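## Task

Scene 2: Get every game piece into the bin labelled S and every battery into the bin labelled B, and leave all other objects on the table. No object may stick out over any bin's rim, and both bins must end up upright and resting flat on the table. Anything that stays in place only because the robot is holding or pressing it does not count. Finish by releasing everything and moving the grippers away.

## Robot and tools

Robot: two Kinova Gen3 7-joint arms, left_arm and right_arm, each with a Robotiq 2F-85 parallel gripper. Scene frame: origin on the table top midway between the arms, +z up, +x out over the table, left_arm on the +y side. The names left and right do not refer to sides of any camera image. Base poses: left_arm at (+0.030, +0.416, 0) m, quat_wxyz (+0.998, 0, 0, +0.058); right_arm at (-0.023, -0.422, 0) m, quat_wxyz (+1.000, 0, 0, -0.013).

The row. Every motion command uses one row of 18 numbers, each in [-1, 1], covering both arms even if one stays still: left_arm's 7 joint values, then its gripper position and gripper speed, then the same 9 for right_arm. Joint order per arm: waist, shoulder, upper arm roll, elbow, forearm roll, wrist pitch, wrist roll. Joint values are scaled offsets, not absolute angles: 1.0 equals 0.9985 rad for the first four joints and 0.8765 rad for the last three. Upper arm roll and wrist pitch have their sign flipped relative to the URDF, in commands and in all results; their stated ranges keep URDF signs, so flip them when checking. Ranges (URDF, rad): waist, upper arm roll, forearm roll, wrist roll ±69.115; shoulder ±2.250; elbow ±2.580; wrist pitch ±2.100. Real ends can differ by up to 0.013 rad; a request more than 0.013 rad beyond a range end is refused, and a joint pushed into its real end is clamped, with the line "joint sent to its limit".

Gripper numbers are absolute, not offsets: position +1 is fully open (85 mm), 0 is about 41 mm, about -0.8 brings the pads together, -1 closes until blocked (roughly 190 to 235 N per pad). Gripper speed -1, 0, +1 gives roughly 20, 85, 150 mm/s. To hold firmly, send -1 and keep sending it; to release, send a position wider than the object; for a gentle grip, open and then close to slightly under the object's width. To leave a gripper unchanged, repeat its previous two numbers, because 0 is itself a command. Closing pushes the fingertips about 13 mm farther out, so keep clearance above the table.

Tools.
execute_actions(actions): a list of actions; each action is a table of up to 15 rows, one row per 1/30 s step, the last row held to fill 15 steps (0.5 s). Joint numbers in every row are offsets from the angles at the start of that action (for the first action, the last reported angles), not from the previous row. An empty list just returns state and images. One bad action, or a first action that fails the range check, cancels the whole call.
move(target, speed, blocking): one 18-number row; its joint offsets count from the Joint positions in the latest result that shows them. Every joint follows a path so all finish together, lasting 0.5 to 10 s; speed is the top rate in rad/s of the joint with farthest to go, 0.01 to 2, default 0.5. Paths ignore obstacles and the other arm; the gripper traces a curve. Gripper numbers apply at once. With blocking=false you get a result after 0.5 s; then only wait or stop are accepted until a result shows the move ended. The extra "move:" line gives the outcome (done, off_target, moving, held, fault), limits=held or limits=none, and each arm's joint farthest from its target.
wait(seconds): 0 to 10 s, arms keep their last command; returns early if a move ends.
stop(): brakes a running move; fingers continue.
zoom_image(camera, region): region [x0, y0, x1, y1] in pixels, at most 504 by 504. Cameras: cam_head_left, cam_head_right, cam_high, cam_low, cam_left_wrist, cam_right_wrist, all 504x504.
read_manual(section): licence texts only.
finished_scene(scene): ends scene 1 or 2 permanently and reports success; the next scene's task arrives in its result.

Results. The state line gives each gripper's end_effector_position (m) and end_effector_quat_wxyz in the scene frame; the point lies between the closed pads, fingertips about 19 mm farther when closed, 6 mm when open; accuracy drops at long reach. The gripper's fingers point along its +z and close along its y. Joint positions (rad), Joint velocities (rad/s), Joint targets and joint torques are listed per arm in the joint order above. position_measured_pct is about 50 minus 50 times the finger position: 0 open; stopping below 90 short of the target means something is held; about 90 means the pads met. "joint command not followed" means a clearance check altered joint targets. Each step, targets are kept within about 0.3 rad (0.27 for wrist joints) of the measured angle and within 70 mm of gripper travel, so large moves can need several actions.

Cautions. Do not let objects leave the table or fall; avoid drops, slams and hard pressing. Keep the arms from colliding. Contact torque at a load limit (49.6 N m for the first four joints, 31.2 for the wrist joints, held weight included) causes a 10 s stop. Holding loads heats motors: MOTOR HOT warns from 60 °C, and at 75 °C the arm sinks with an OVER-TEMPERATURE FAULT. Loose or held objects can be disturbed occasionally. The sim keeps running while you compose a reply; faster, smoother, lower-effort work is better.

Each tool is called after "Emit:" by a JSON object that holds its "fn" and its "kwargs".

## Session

Emit:
{"fn": "execute_actions", "kwargs": {"actions": []}}

Scene clock: 0.00 s.
left_arm: end_effector_position=(+0.2151, +0.4205, +0.3583) position_measured_pct=0.0 end_effector_quat_wxyz=(+0.498, +0.590, +0.596, -0.220) | right_arm: end_effector_position=(+0.5689, +0.0253, +0.2541) position_measured_pct=0.0 end_effector_quat_wxyz=(-0.265, +0.797, +0.360, +0.407)
Joint names: [waist, shoulder, upper arm roll, elbow, forearm roll, wrist pitch, wrist roll]
Joint positions: left_arm=[-0.506  0.194  0.846  2.187  0.542 -1.942  4.627] | right_arm=[-0.533  0.661  0.008  1.591 -1.72  -0.412  0.288]
Joint velocities: left_arm=[-0.     0.001  0.    -0.     0.    -0.    -0.002] | right_arm=[-0.     0.     0.    -0.     0.001 -0.    -0.   ]
Joint torques (N m, as the joint torque sensors report them, + toward a larger Joint positions number): no reading
Motor temperatures (°C, as the motors report them): left_arm=[26 33 29 28 31 33 34] | right_arm=[31 27 27 29 37 38 32]
Joint targets: left_arm=[-0.506 0.194 0.846 2.187 0.542 -1.942 4.627] | right_arm=[-0.533 0.661 0.008 1.591 -1.720 -0.412 0.288]

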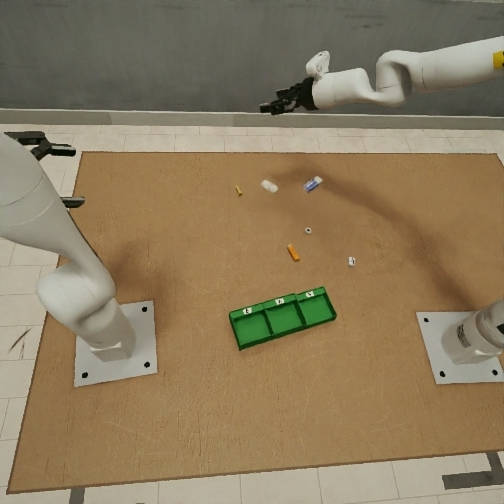

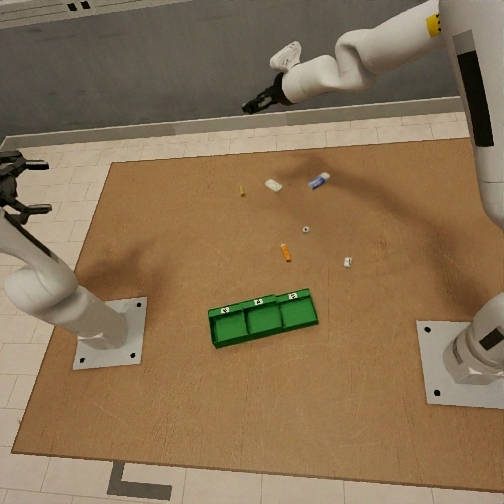

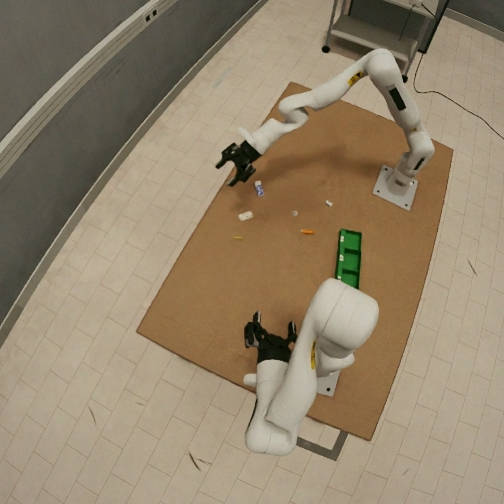

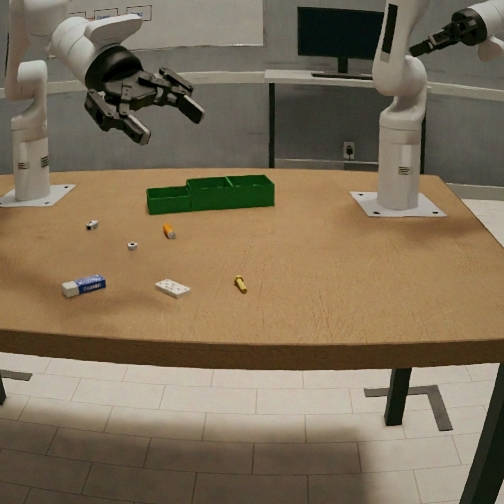

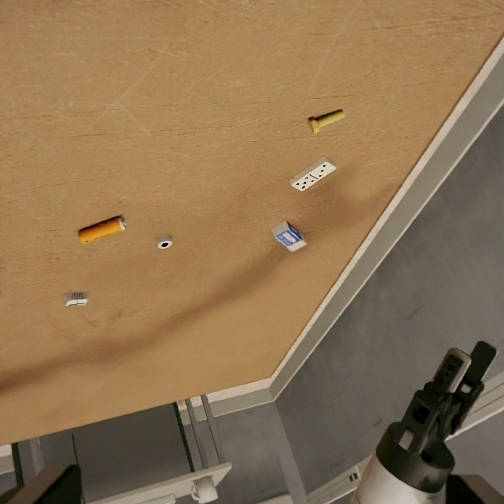

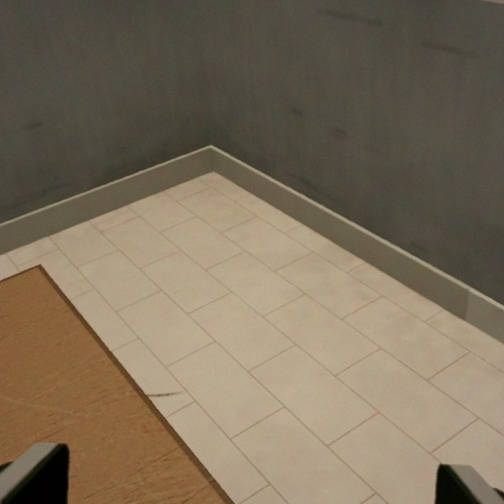

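Emit:
{"fn": "move", "kwargs": {"target": [0.8,0.1,-0.847,-0.5,-0.618,0.8,-0.5,0.3,0,0,-0.3,-0.008,0.1,1,-0.3,-1,0.3,0], "speed": 1}}

Emit:
{"fn": "zoom_image", "kwargs": {"camera": "cam_head_left", "region": [200,160,400,360]}}

Scene clock: 7.23 s.
left_arm: end_effector_position=(+0.4050, +0.3236, +0.2517) position_measured_pct=34.9 end_effector_quat_wxyz=(+0.007, +0.939, -0.342, -0.040) | right_arm: end_effector_position=(+0.4277, -0.0335, +0.3054) position_measured_pct=34.9 end_effector_quat_wxyz=(-0.263, +0.833, +0.414, +0.257)
Joint names: [waist, shoulder, upper arm roll, elbow, forearm roll, wrist pitch, wrist roll]
Joint positions: left_arm=[ 0.292  0.294  0.     1.688  0.001 -1.24   4.189] | right_arm=[-0.533  0.361  0.     1.691 -0.844 -0.675 -0.588]
Joint velocities: left_arm=[ 0.002  0.001  0.     0.     0.     0.    -0.001] | right_arm=[-0.001 -0.001  0.    -0.    -0.001  0.001  0.   ]
Joint torques (N m, as the joint torque sensors report them, + toward a larger Joint positions number): left_arm=[  0.18 -14.16  -0.14  -7.48  -0.15  -0.37  -0.25] | right_arm=[  0.18 -17.56   0.58  -8.93  -1.18   0.24  -0.34]
Motor temperatures (°C, as the motors report them): left_arm=[26 33 29 28 31 33 34] | right_arm=[31 27 27 29 37 38 32]
Joint targets: left_arm=[0.293 0.294 0.000 1.688 0.001 -1.240 4.189] | right_arm=[-0.533 0.361 0.000 1.691 -0.844 -0.675 -0.588]
move: done; limits=none; left_arm: farthest joint: the waist, 0.000 radians from its target (0.799 radians at the start); right_arm: farthest joint: the waist, 0.000 radians from its target (0.000 radians at the start)

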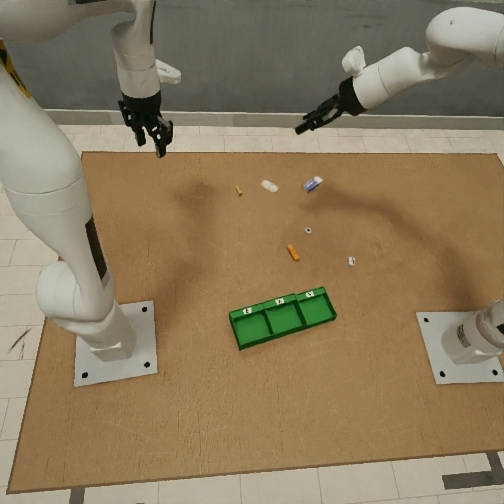

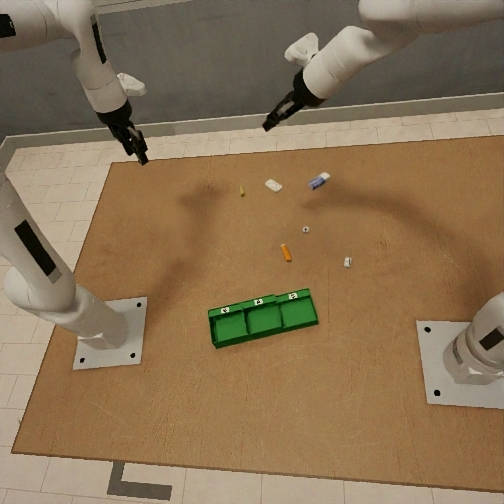

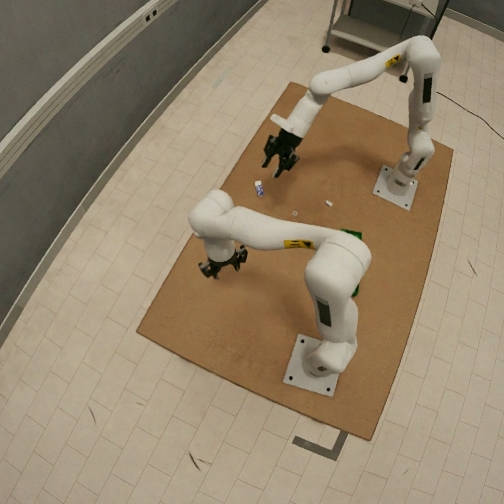

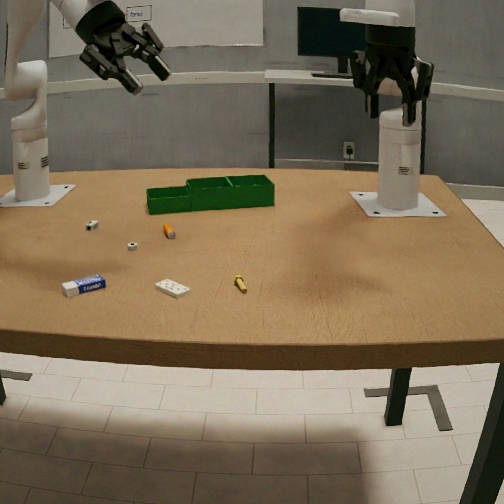

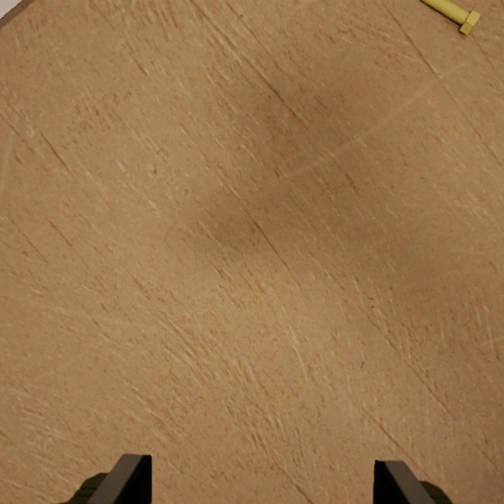

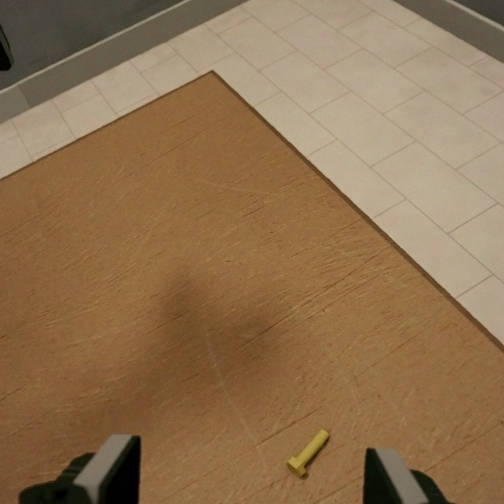

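Region (200, 160, 400, 360) of cam_head_left's 504x504 image, scaled by 2.520, with more detail than that image has.

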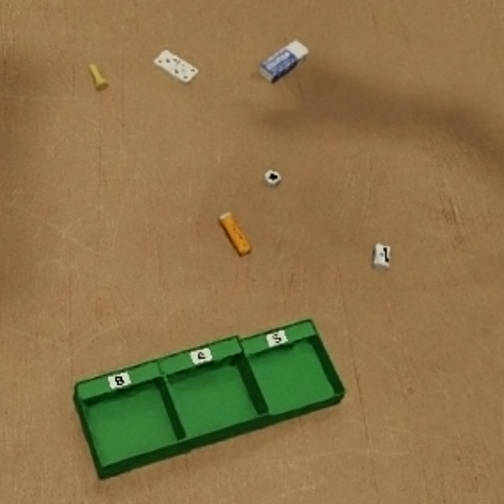

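Emit:
{"fn": "move", "kwargs": {"target": [0.25,0.3,0,-0.3,0,0.1,-0.6,0.3,0,-0.498,0.2,0,0.018,0.963,-0.132,1,0.3,0], "speed": 1}}

Emit:
{"fn": "move", "kwargs": {"target": [0.262,0.31,0,-0.209,0,0.106,-0.608,0.3,0,0,0.081,0,0,0,0,0.81,0.3,0], "speed": 0.8}}

Scene clock: 14.30 s.
left_arm: end_effector_position=(+0.4987, +0.1758, +0.1969) position_measured_pct=34.9 end_effector_quat_wxyz=(-0.001, +0.740, -0.672, +0.004) | right_arm: end_effector_position=(+0.2607, -0.0221, +0.1285) position_measured_pct=34.9 end_effector_quat_wxyz=(+0.017, +0.139, +0.990, +0.037)
Joint names: [waist, shoulder, upper arm roll, elbow, forearm roll, wrist pitch, wrist roll]
Joint positions: left_arm=[ 0.542  0.593  0.     1.388  0.001 -1.153  3.663] | right_arm=[-1.03   0.561  0.     1.709  0.    -0.79   0.288]
Joint velocities: left_arm=[0.001 0.001 0.001 0.    0.    0.    0.001] | right_arm=[-0.002  0.    -0.    -0.001 -0.    -0.001 -0.   ]
Joint torques (N m, as the joint torque sensors report them, + toward a larger Joint positions number): left_arm=[  0.1  -19.75  -0.32  -7.72  -0.19  -0.13  -0.18] | right_arm=[  0.42 -18.97   0.14  -6.52  -0.02  -0.02  -0.43]
Motor temperatures (°C, as the motors report them): left_arm=[26 33 29 28 31 33 34] | right_arm=[31 27 27 29 37 38 32]
Joint targets: left_arm=[0.542 0.594 0.000 1.388 0.001 -1.153 3.663] | right_arm=[-1.030 0.561 0.000 1.709 0.000 -0.790 0.288]
move: done; limits=none; left_arm: farthest joint: the waist, 0.000 radians from its target (0.249 radians at the start); right_arm: farthest joint: the waist, 0.001 radians from its target (0.498 radians at the start)

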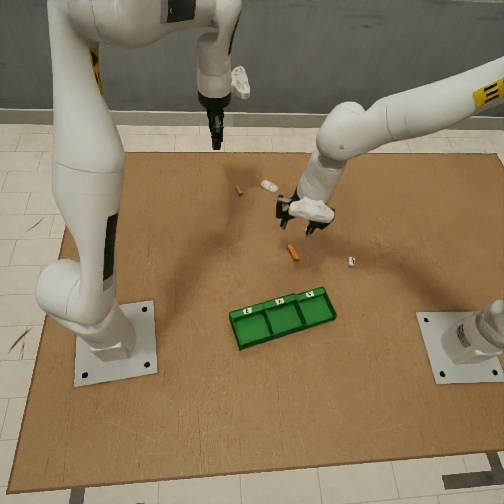

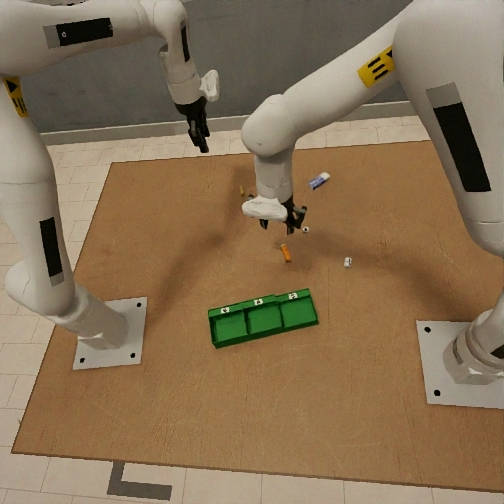

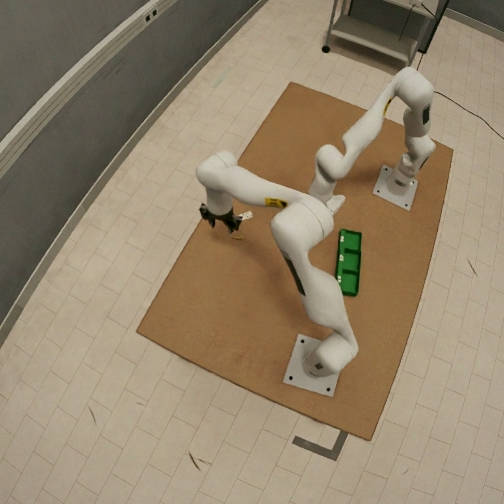

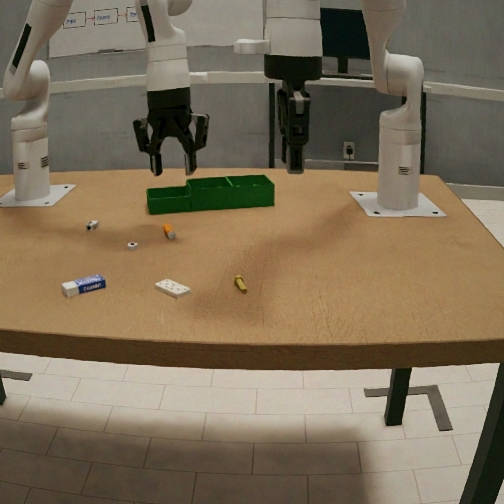

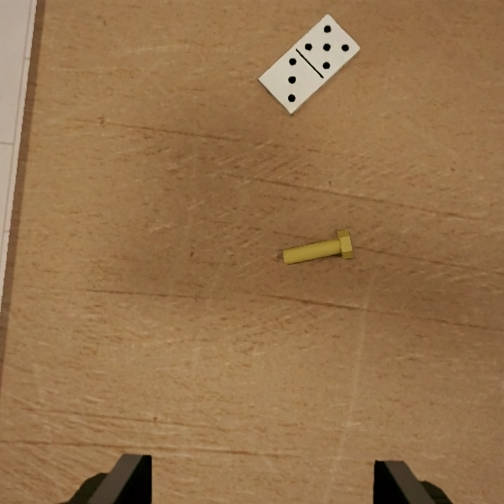

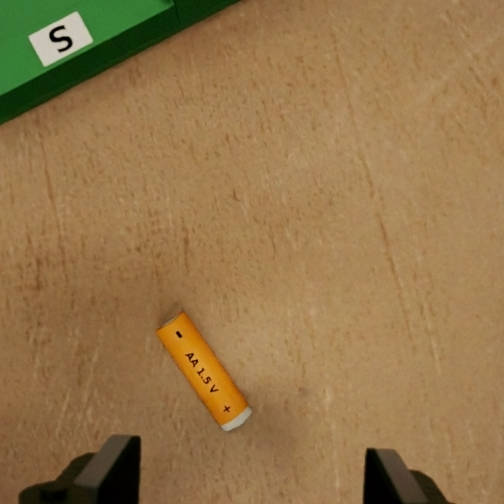

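Scene clock: 15.77 s.
left_arm: end_effector_position=(+0.4814, +0.0131, +0.0804) position_measured_pct=34.9 end_effector_quat_wxyz=(-0.000, -0.422, +0.906, +0.000) | right_arm: end_effector_position=(+0.2530, -0.0341, +0.0895) position_measured_pct=34.9 end_effector_quat_wxyz=(+0.000, -0.214, +0.977, +0.000)
Joint names: [waist, shoulder, upper arm roll, elbow, forearm roll, wrist pitch, wrist roll]
Joint positions: left_arm=[ 0.803  0.903  0.     1.179  0.001 -1.06   3.13 ] | right_arm=[-1.03   0.642  0.     1.709  0.    -0.79   0.998]
Joint velocities: left_arm=[ 0.002  0.003  0.001 -0.001 -0.001  0.    -0.   ] | right_arm=[-0.001  0.001  0.     0.001  0.     0.     0.   ]
Joint torques (N m, as the joint torque sensors report them, + toward a larger Joint positions number): left_arm=[  0.04 -24.11  -0.23  -7.43  -0.12  -0.21  -0.32] | right_arm=[ -0.03 -19.32   0.03  -5.68  -0.07  -0.24  -0.38]
Motor temperatures (°C, as the motors report them): left_arm=[26 33 29 28 31 33 34] | right_arm=[31 27 27 29 37 38 32]
Joint targets: left_arm=[0.804 0.903 0.000 1.179 0.001 -1.060 3.130] | right_arm=[-1.030 0.642 0.000 1.709 0.000 -0.790 0.998]
move: done; limits=none; left_arm: farthest joint: the waist, 0.000 radians from its target (0.262 radians at the start); right_arm: farthest joint: the waist, 0.000 radians from its target (0.000 radians at the start)

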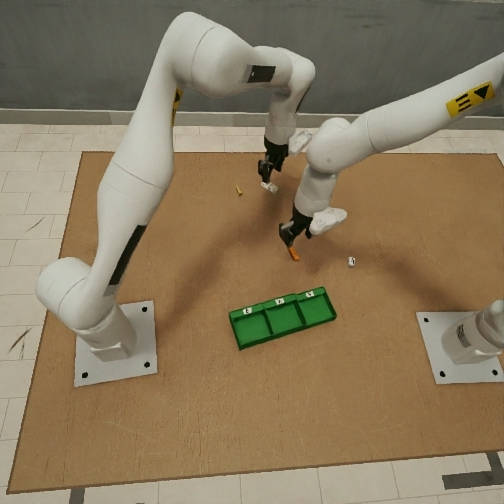

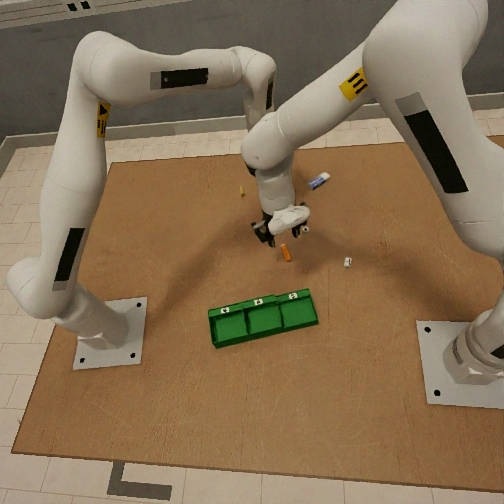

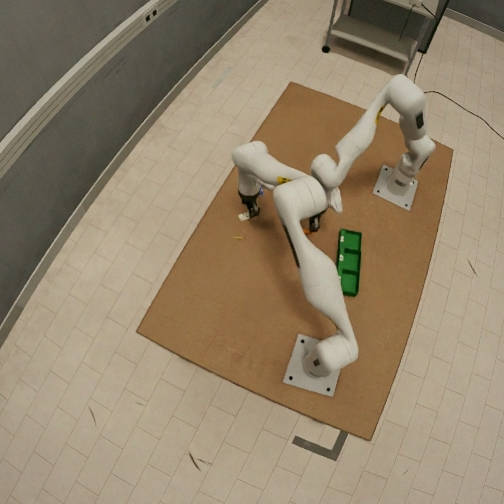

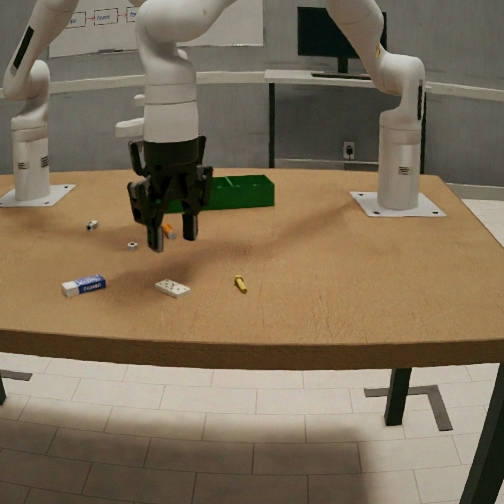

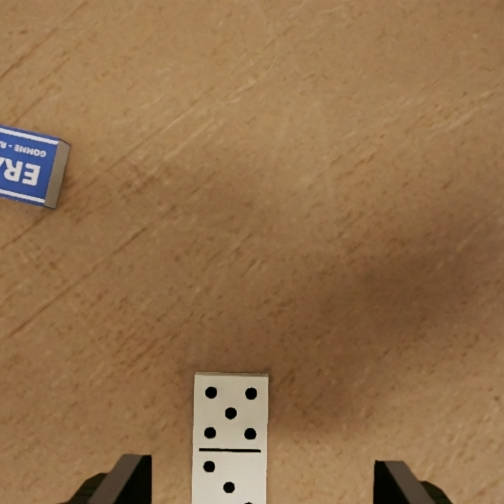

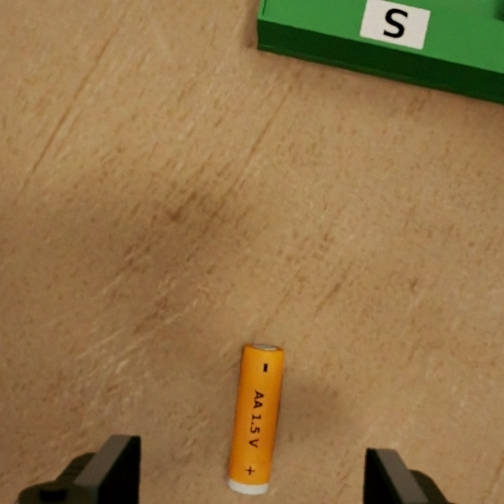

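Emit:
{"fn": "move", "kwargs": {"target": [-0.006,0.1,0,-0.007,0,0.107,0,0.3,0,0,0.125,0,0.042,0,0.19,-0.08,0.3,0], "speed": 0.2}}

Emit:
{"fn": "execute_actions", "kwargs": {"actions": [[[0,0,0,0,0,0,0,-1,0,0,0,0,0,0,0,0,-1,0]],[[0,0,0,0,0,0,0,-1,0,0,0,0,0,0,0,0,-1,0]]]}}

Scene clock: 21.00 s.
left_arm: end_effector_position=(+0.4910, +0.0100, +0.0215) position_measured_pct=34.9 end_effector_quat_wxyz=(-0.000, -0.425, +0.905, -0.000) | right_arm: end_effector_position=(+0.2531, -0.0339, +0.0216) position_measured_pct=34.9 end_effector_quat_wxyz=(+0.000, -0.180, +0.984, +0.000)
Joint names: [waist, shoulder, upper arm roll, elbow, forearm roll, wrist pitch, wrist roll]
Joint positions: left_arm=[ 0.797  1.002  0.     1.172  0.001 -0.966  3.13 ] | right_arm=[-1.03   0.766  0.     1.751  0.    -0.624  0.928]
Joint velocities: left_arm=[-0.     0.004  0.    -0.001 -0.001 -0.001 -0.003] | right_arm=[ 0.001  0.002  0.     0.001 -0.001 -0.    -0.   ]
Joint torques (N m, as the joint torque sensors report them, + toward a larger Joint positions number): left_arm=[  0.13 -24.47  -0.42  -6.88  -0.16  -0.16  -0.22] | right_arm=[  0.06 -20.25   0.07  -4.73  -0.03  -0.29  -0.31]
Motor temperatures (°C, as the motors report them): left_arm=[26 33 29 28 31 33 34] | right_arm=[31 27 27 29 37 38 32]
Joint targets: left_arm=[0.797 1.003 0.000 1.172 0.001 -0.966 3.130] | right_arm=[-1.030 0.767 0.000 1.751 0.000 -0.624 0.928]
move: done; limits=none; left_arm: farthest joint: the waist, 0.000 radians from its target (0.007 radians at the start); right_arm: farthest joint: the shoulder, 0.001 radians from its target (0.125 radians at the start)

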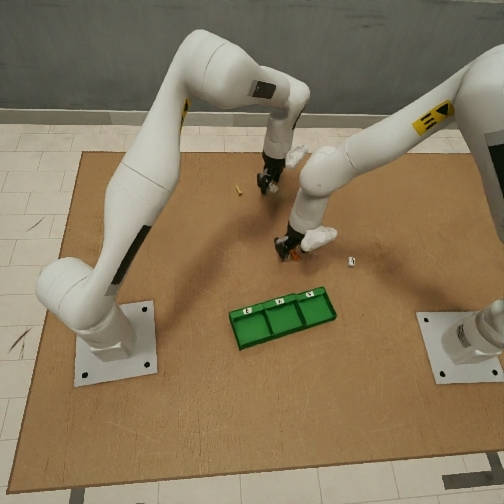

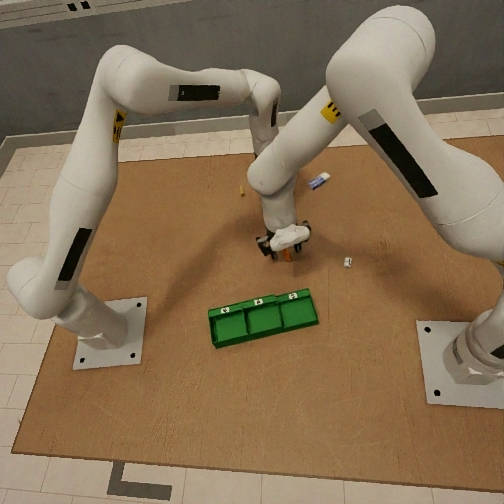

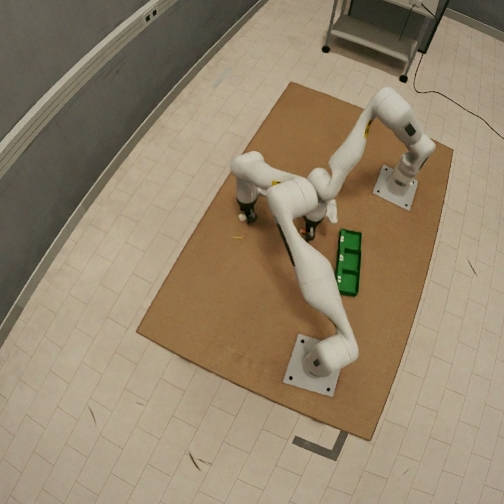

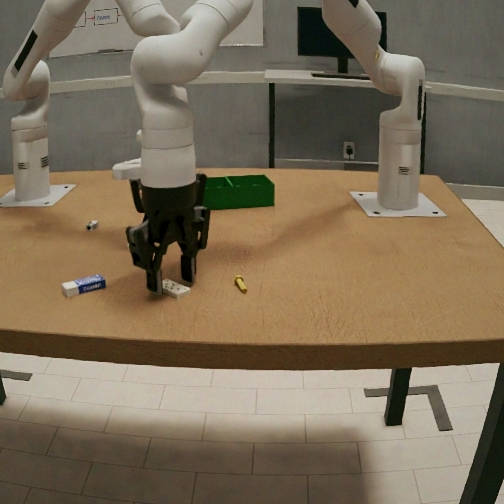

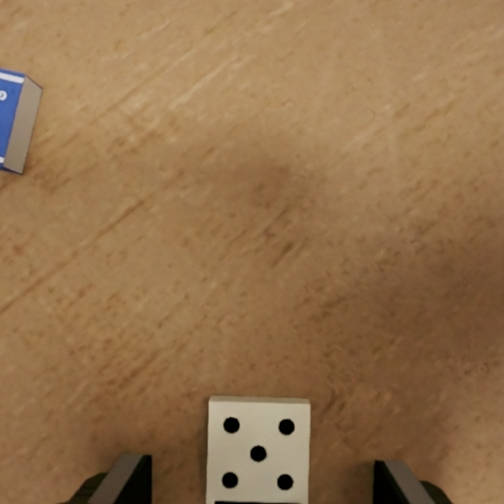

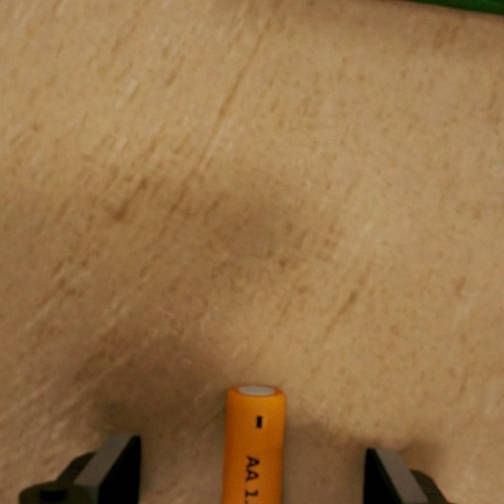

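Scene clock: 22.00 s.
left_arm: end_effector_position=(+0.4912, +0.0098, +0.0222) position_measured_pct=73.0 end_effector_quat_wxyz=(+0.000, -0.425, +0.905, -0.001) | right_arm: end_effector_position=(+0.2533, -0.0337, +0.0220) position_measured_pct=80.6 end_effector_quat_wxyz=(+0.000, -0.180, +0.984, +0.000)
Joint names: [waist, shoulder, upper arm roll, elbow, forearm roll, wrist pitch, wrist roll]
Joint positions: left_arm=[ 0.797  1.001  0.     1.172  0.001 -0.967  3.13 ] | right_arm=[-1.03   0.766  0.     1.751  0.    -0.624  0.928]
Joint velocities: left_arm=[ 0.    -0.001  0.     0.    -0.001 -0.    -0.001] | right_arm=[-0.     0.    -0.     0.     0.001  0.001 -0.   ]
Joint torques (N m, as the joint torque sensors report them, + toward a larger Joint positions number): left_arm=[  0.23 -24.17  -0.44  -6.74  -0.15  -0.13  -0.28] | right_arm=[  0.07 -19.57   0.14  -4.51  -0.1   -0.16  -0.37]
Motor temperatures (°C, as the motors report them): left_arm=[26 33 29 28 31 33 34] | right_arm=[31 27 27 29 37 38 32]
Joint targets: left_arm=[0.797 1.002 0.000 1.172 0.001 -0.967 3.130] | right_arm=[-1.030 0.766 0.000 1.751 0.000 -0.624 0.928]

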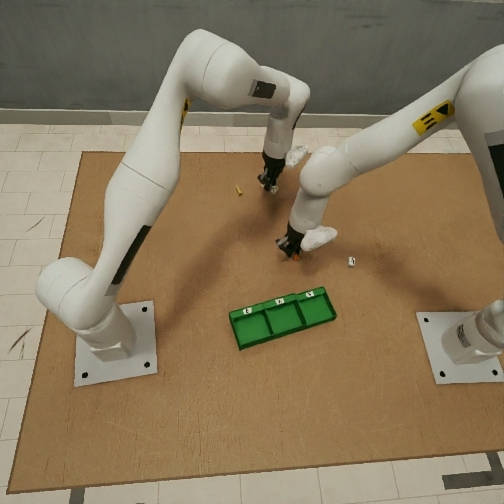

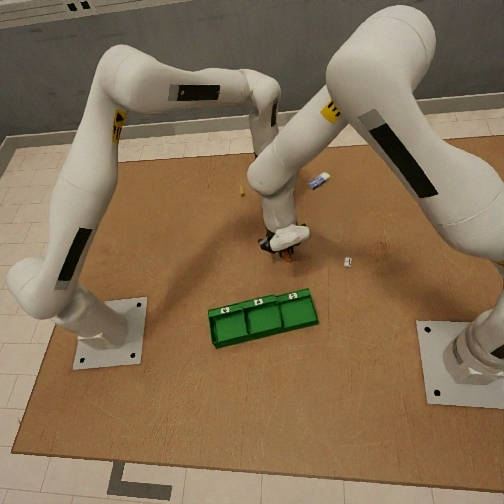

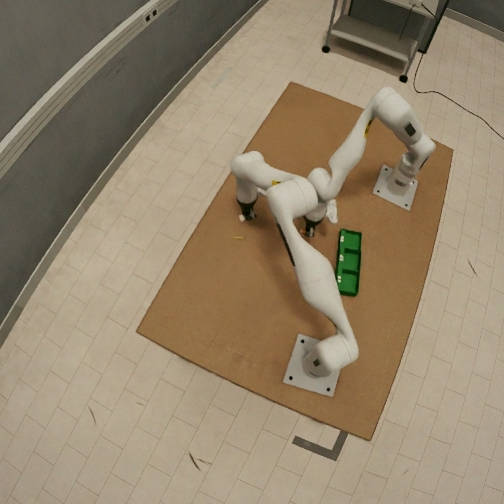

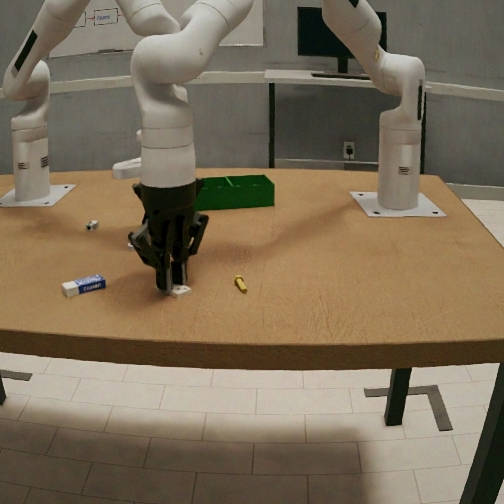

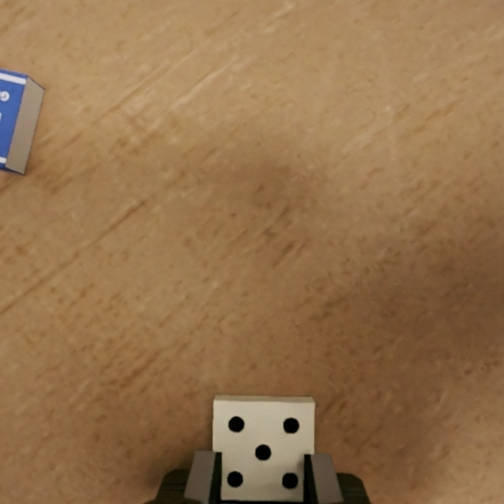

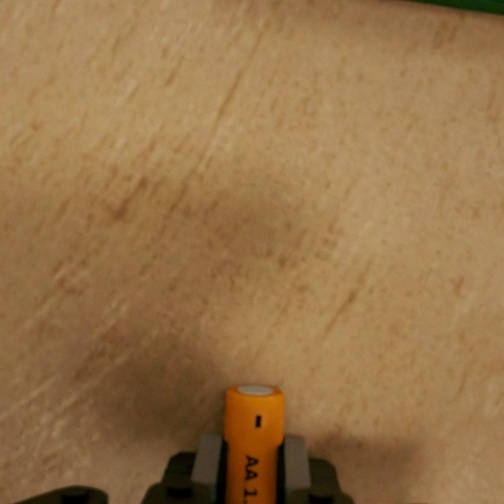

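Emit:
{"fn": "move", "kwargs": {"target": [-0.03,-0.15,0,0.05,0,-0.11,0.3,-1,0,0,-0.14,0,-0.05,0,-0.21,0.3,-1,0], "speed": 0.4}}

Emit:
{"fn": "move", "kwargs": {"target": [-0.1,-0.196,0,0.456,0,0.29,0.8,-1,0,-0.501,0.081,0,-0.153,0,-0.09,0.81,-1,0], "speed": 0.7}}

Scene clock: 29.60 s.
left_arm: end_effector_position=(+0.4870, +0.0361, +0.0991) position_measured_pct=73.0 end_effector_quat_wxyz=(+0.001, -0.553, +0.833, -0.002) | right_arm: end_effector_position=(+0.2540, -0.0326, +0.0988) position_measured_pct=80.6 end_effector_quat_wxyz=(+0.003, -0.307, +0.952, +0.002)
Joint names: [waist, shoulder, upper arm roll, elbow, forearm roll, wrist pitch, wrist roll]
Joint positions: left_arm=[ 0.768  0.852  0.     1.222  0.001 -1.063  3.393] | right_arm=[-1.03   0.626  0.     1.701  0.    -0.808  1.191]
Joint velocities: left_arm=[ 0.    -0.002  0.001 -0.     0.001 -0.    -0.001] | right_arm=[-0.001 -0.003  0.    -0.     0.     0.001  0.   ]
Joint torques (N m, as the joint torque sensors report them, + toward a larger Joint positions number): left_arm=[  0.39 -23.64  -0.43  -7.36  -0.18  -0.13  -0.15] | right_arm=[  0.14 -19.08   0.04  -6.02  -0.02  -0.19  -0.34]
Motor temperatures (°C, as the motors report them): left_arm=[26 33 29 28 31 33 34] | right_arm=[31 27 27 29 37 38 32]
Joint targets: left_arm=[0.767 0.852 0.000 1.222 0.001 -1.063 3.393] | right_arm=[-1.030 0.626 0.000 1.701 0.000 -0.808 1.191]
move: done; limits=none; left_arm: farthest joint: the waist, 0.001 radians from its target (0.030 radians at the start); right_arm: farthest joint: the waist, 0.000 radians from its target (0.000 radians at the start)

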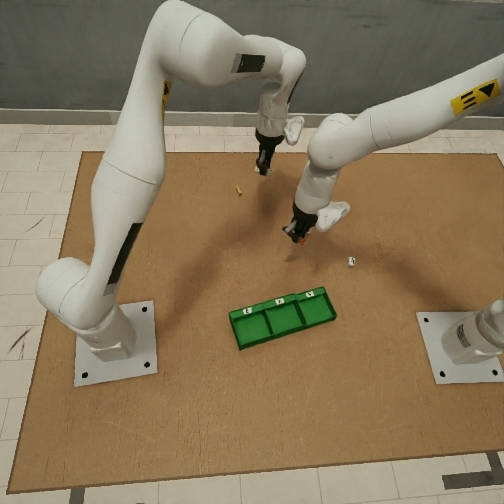

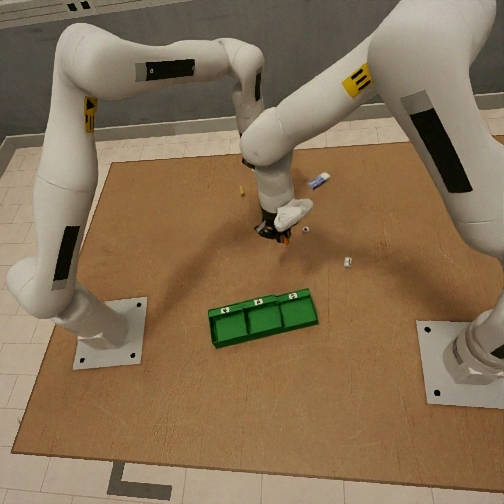

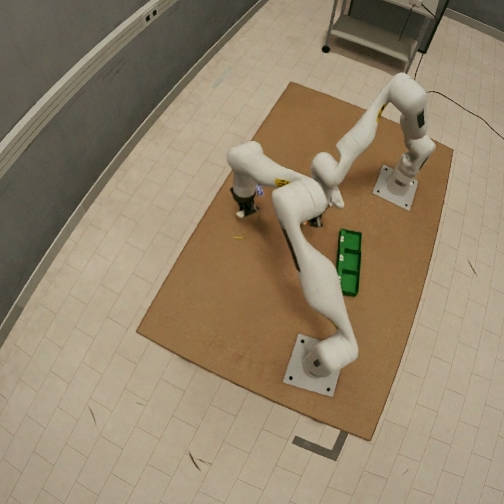

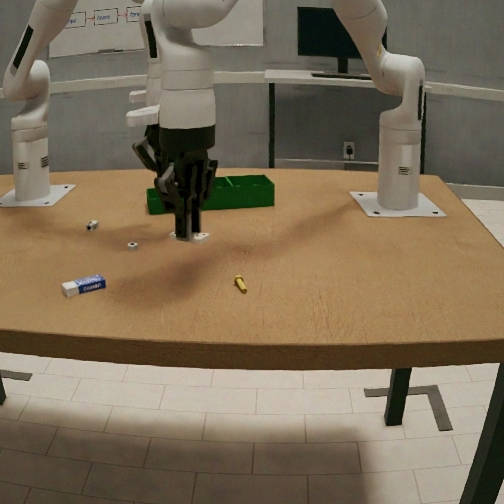

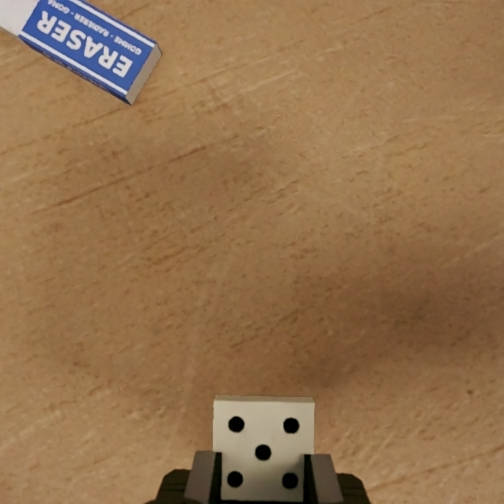

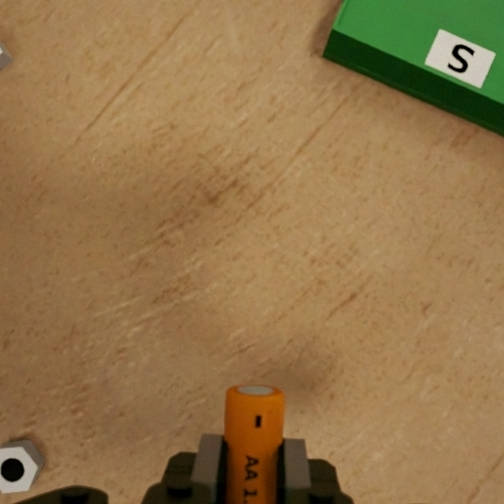

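Scene clock: 31.23 s.
left_arm: end_effector_position=(+0.4291, +0.1410, +0.0897) position_measured_pct=73.0 end_effector_quat_wxyz=(+0.000, +0.834, -0.552, -0.000) | right_arm: end_effector_position=(+0.0361, +0.0922, +0.0948) position_measured_pct=80.6 end_effector_quat_wxyz=(+0.000, +0.794, -0.608, +0.000)
Joint names: [waist, shoulder, upper arm roll, elbow, forearm roll, wrist pitch, wrist roll]
Joint positions: left_arm=[ 0.668  0.656  0.     1.677  0.001 -0.809  4.094] | right_arm=[-1.53   0.707  0.     1.548  0.    -0.887  1.901]
Joint velocities: left_arm=[ 0.    -0.002 -0.001  0.001 -0.     0.    -0.001] | right_arm=[-0.001  0.002 -0.    -0.    -0.002 -0.     0.   ]
Joint torques (N m, as the joint torque sensors report them, + toward a larger Joint positions number): left_arm=[  0.06 -19.12  -0.4   -5.98  -0.14  -0.07  -0.22] | right_arm=[  0.12 -21.27  -0.04  -6.52   0.01  -0.25  -0.35]
Motor temperatures (°C, as the motors report them): left_arm=[26 33 29 28 31 33 34] | right_arm=[31 27 27 29 37 38 32]
Joint targets: left_arm=[0.668 0.656 0.000 1.677 0.001 -0.809 4.094] | right_arm=[-1.530 0.707 0.000 1.548 0.000 -0.887 1.901]
move: done; limits=none; left_arm: farthest joint: the waist, 0.000 radians from its target (0.099 radians at the start); right_arm: farthest joint: the waist, 0.001 radians from its target (0.501 radians at the start)

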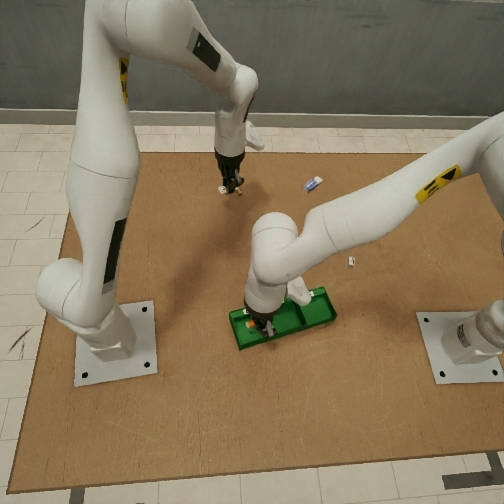

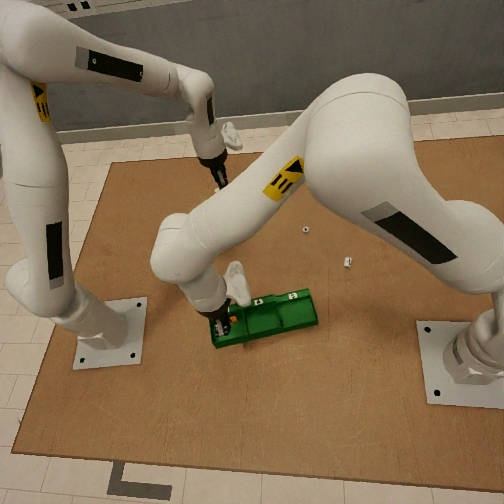

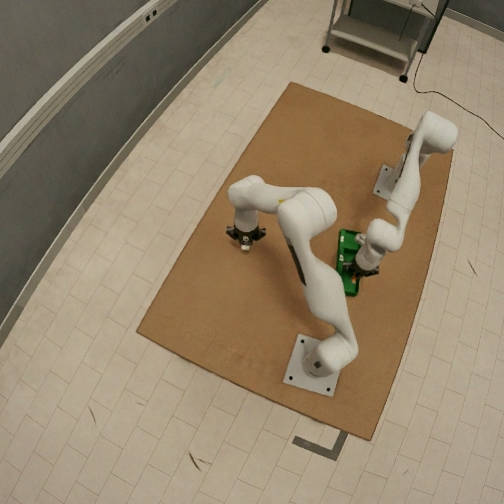

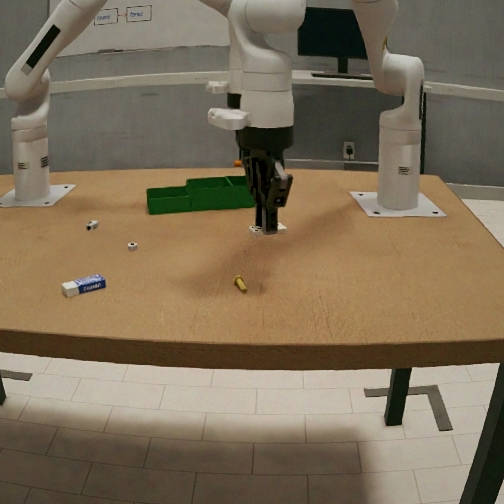

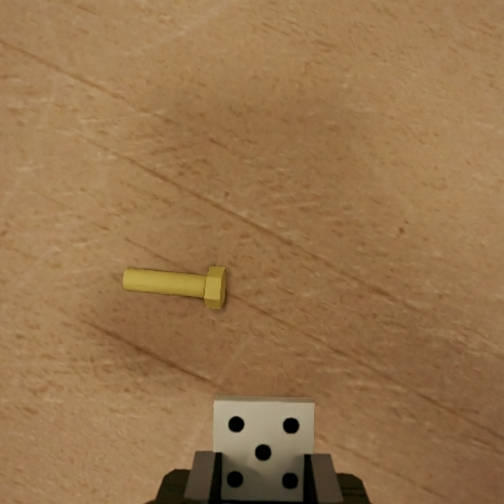

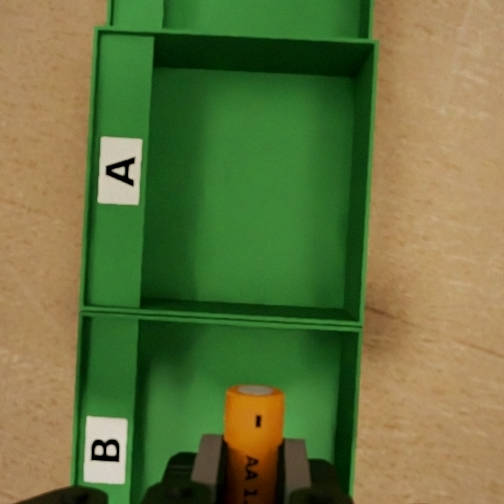

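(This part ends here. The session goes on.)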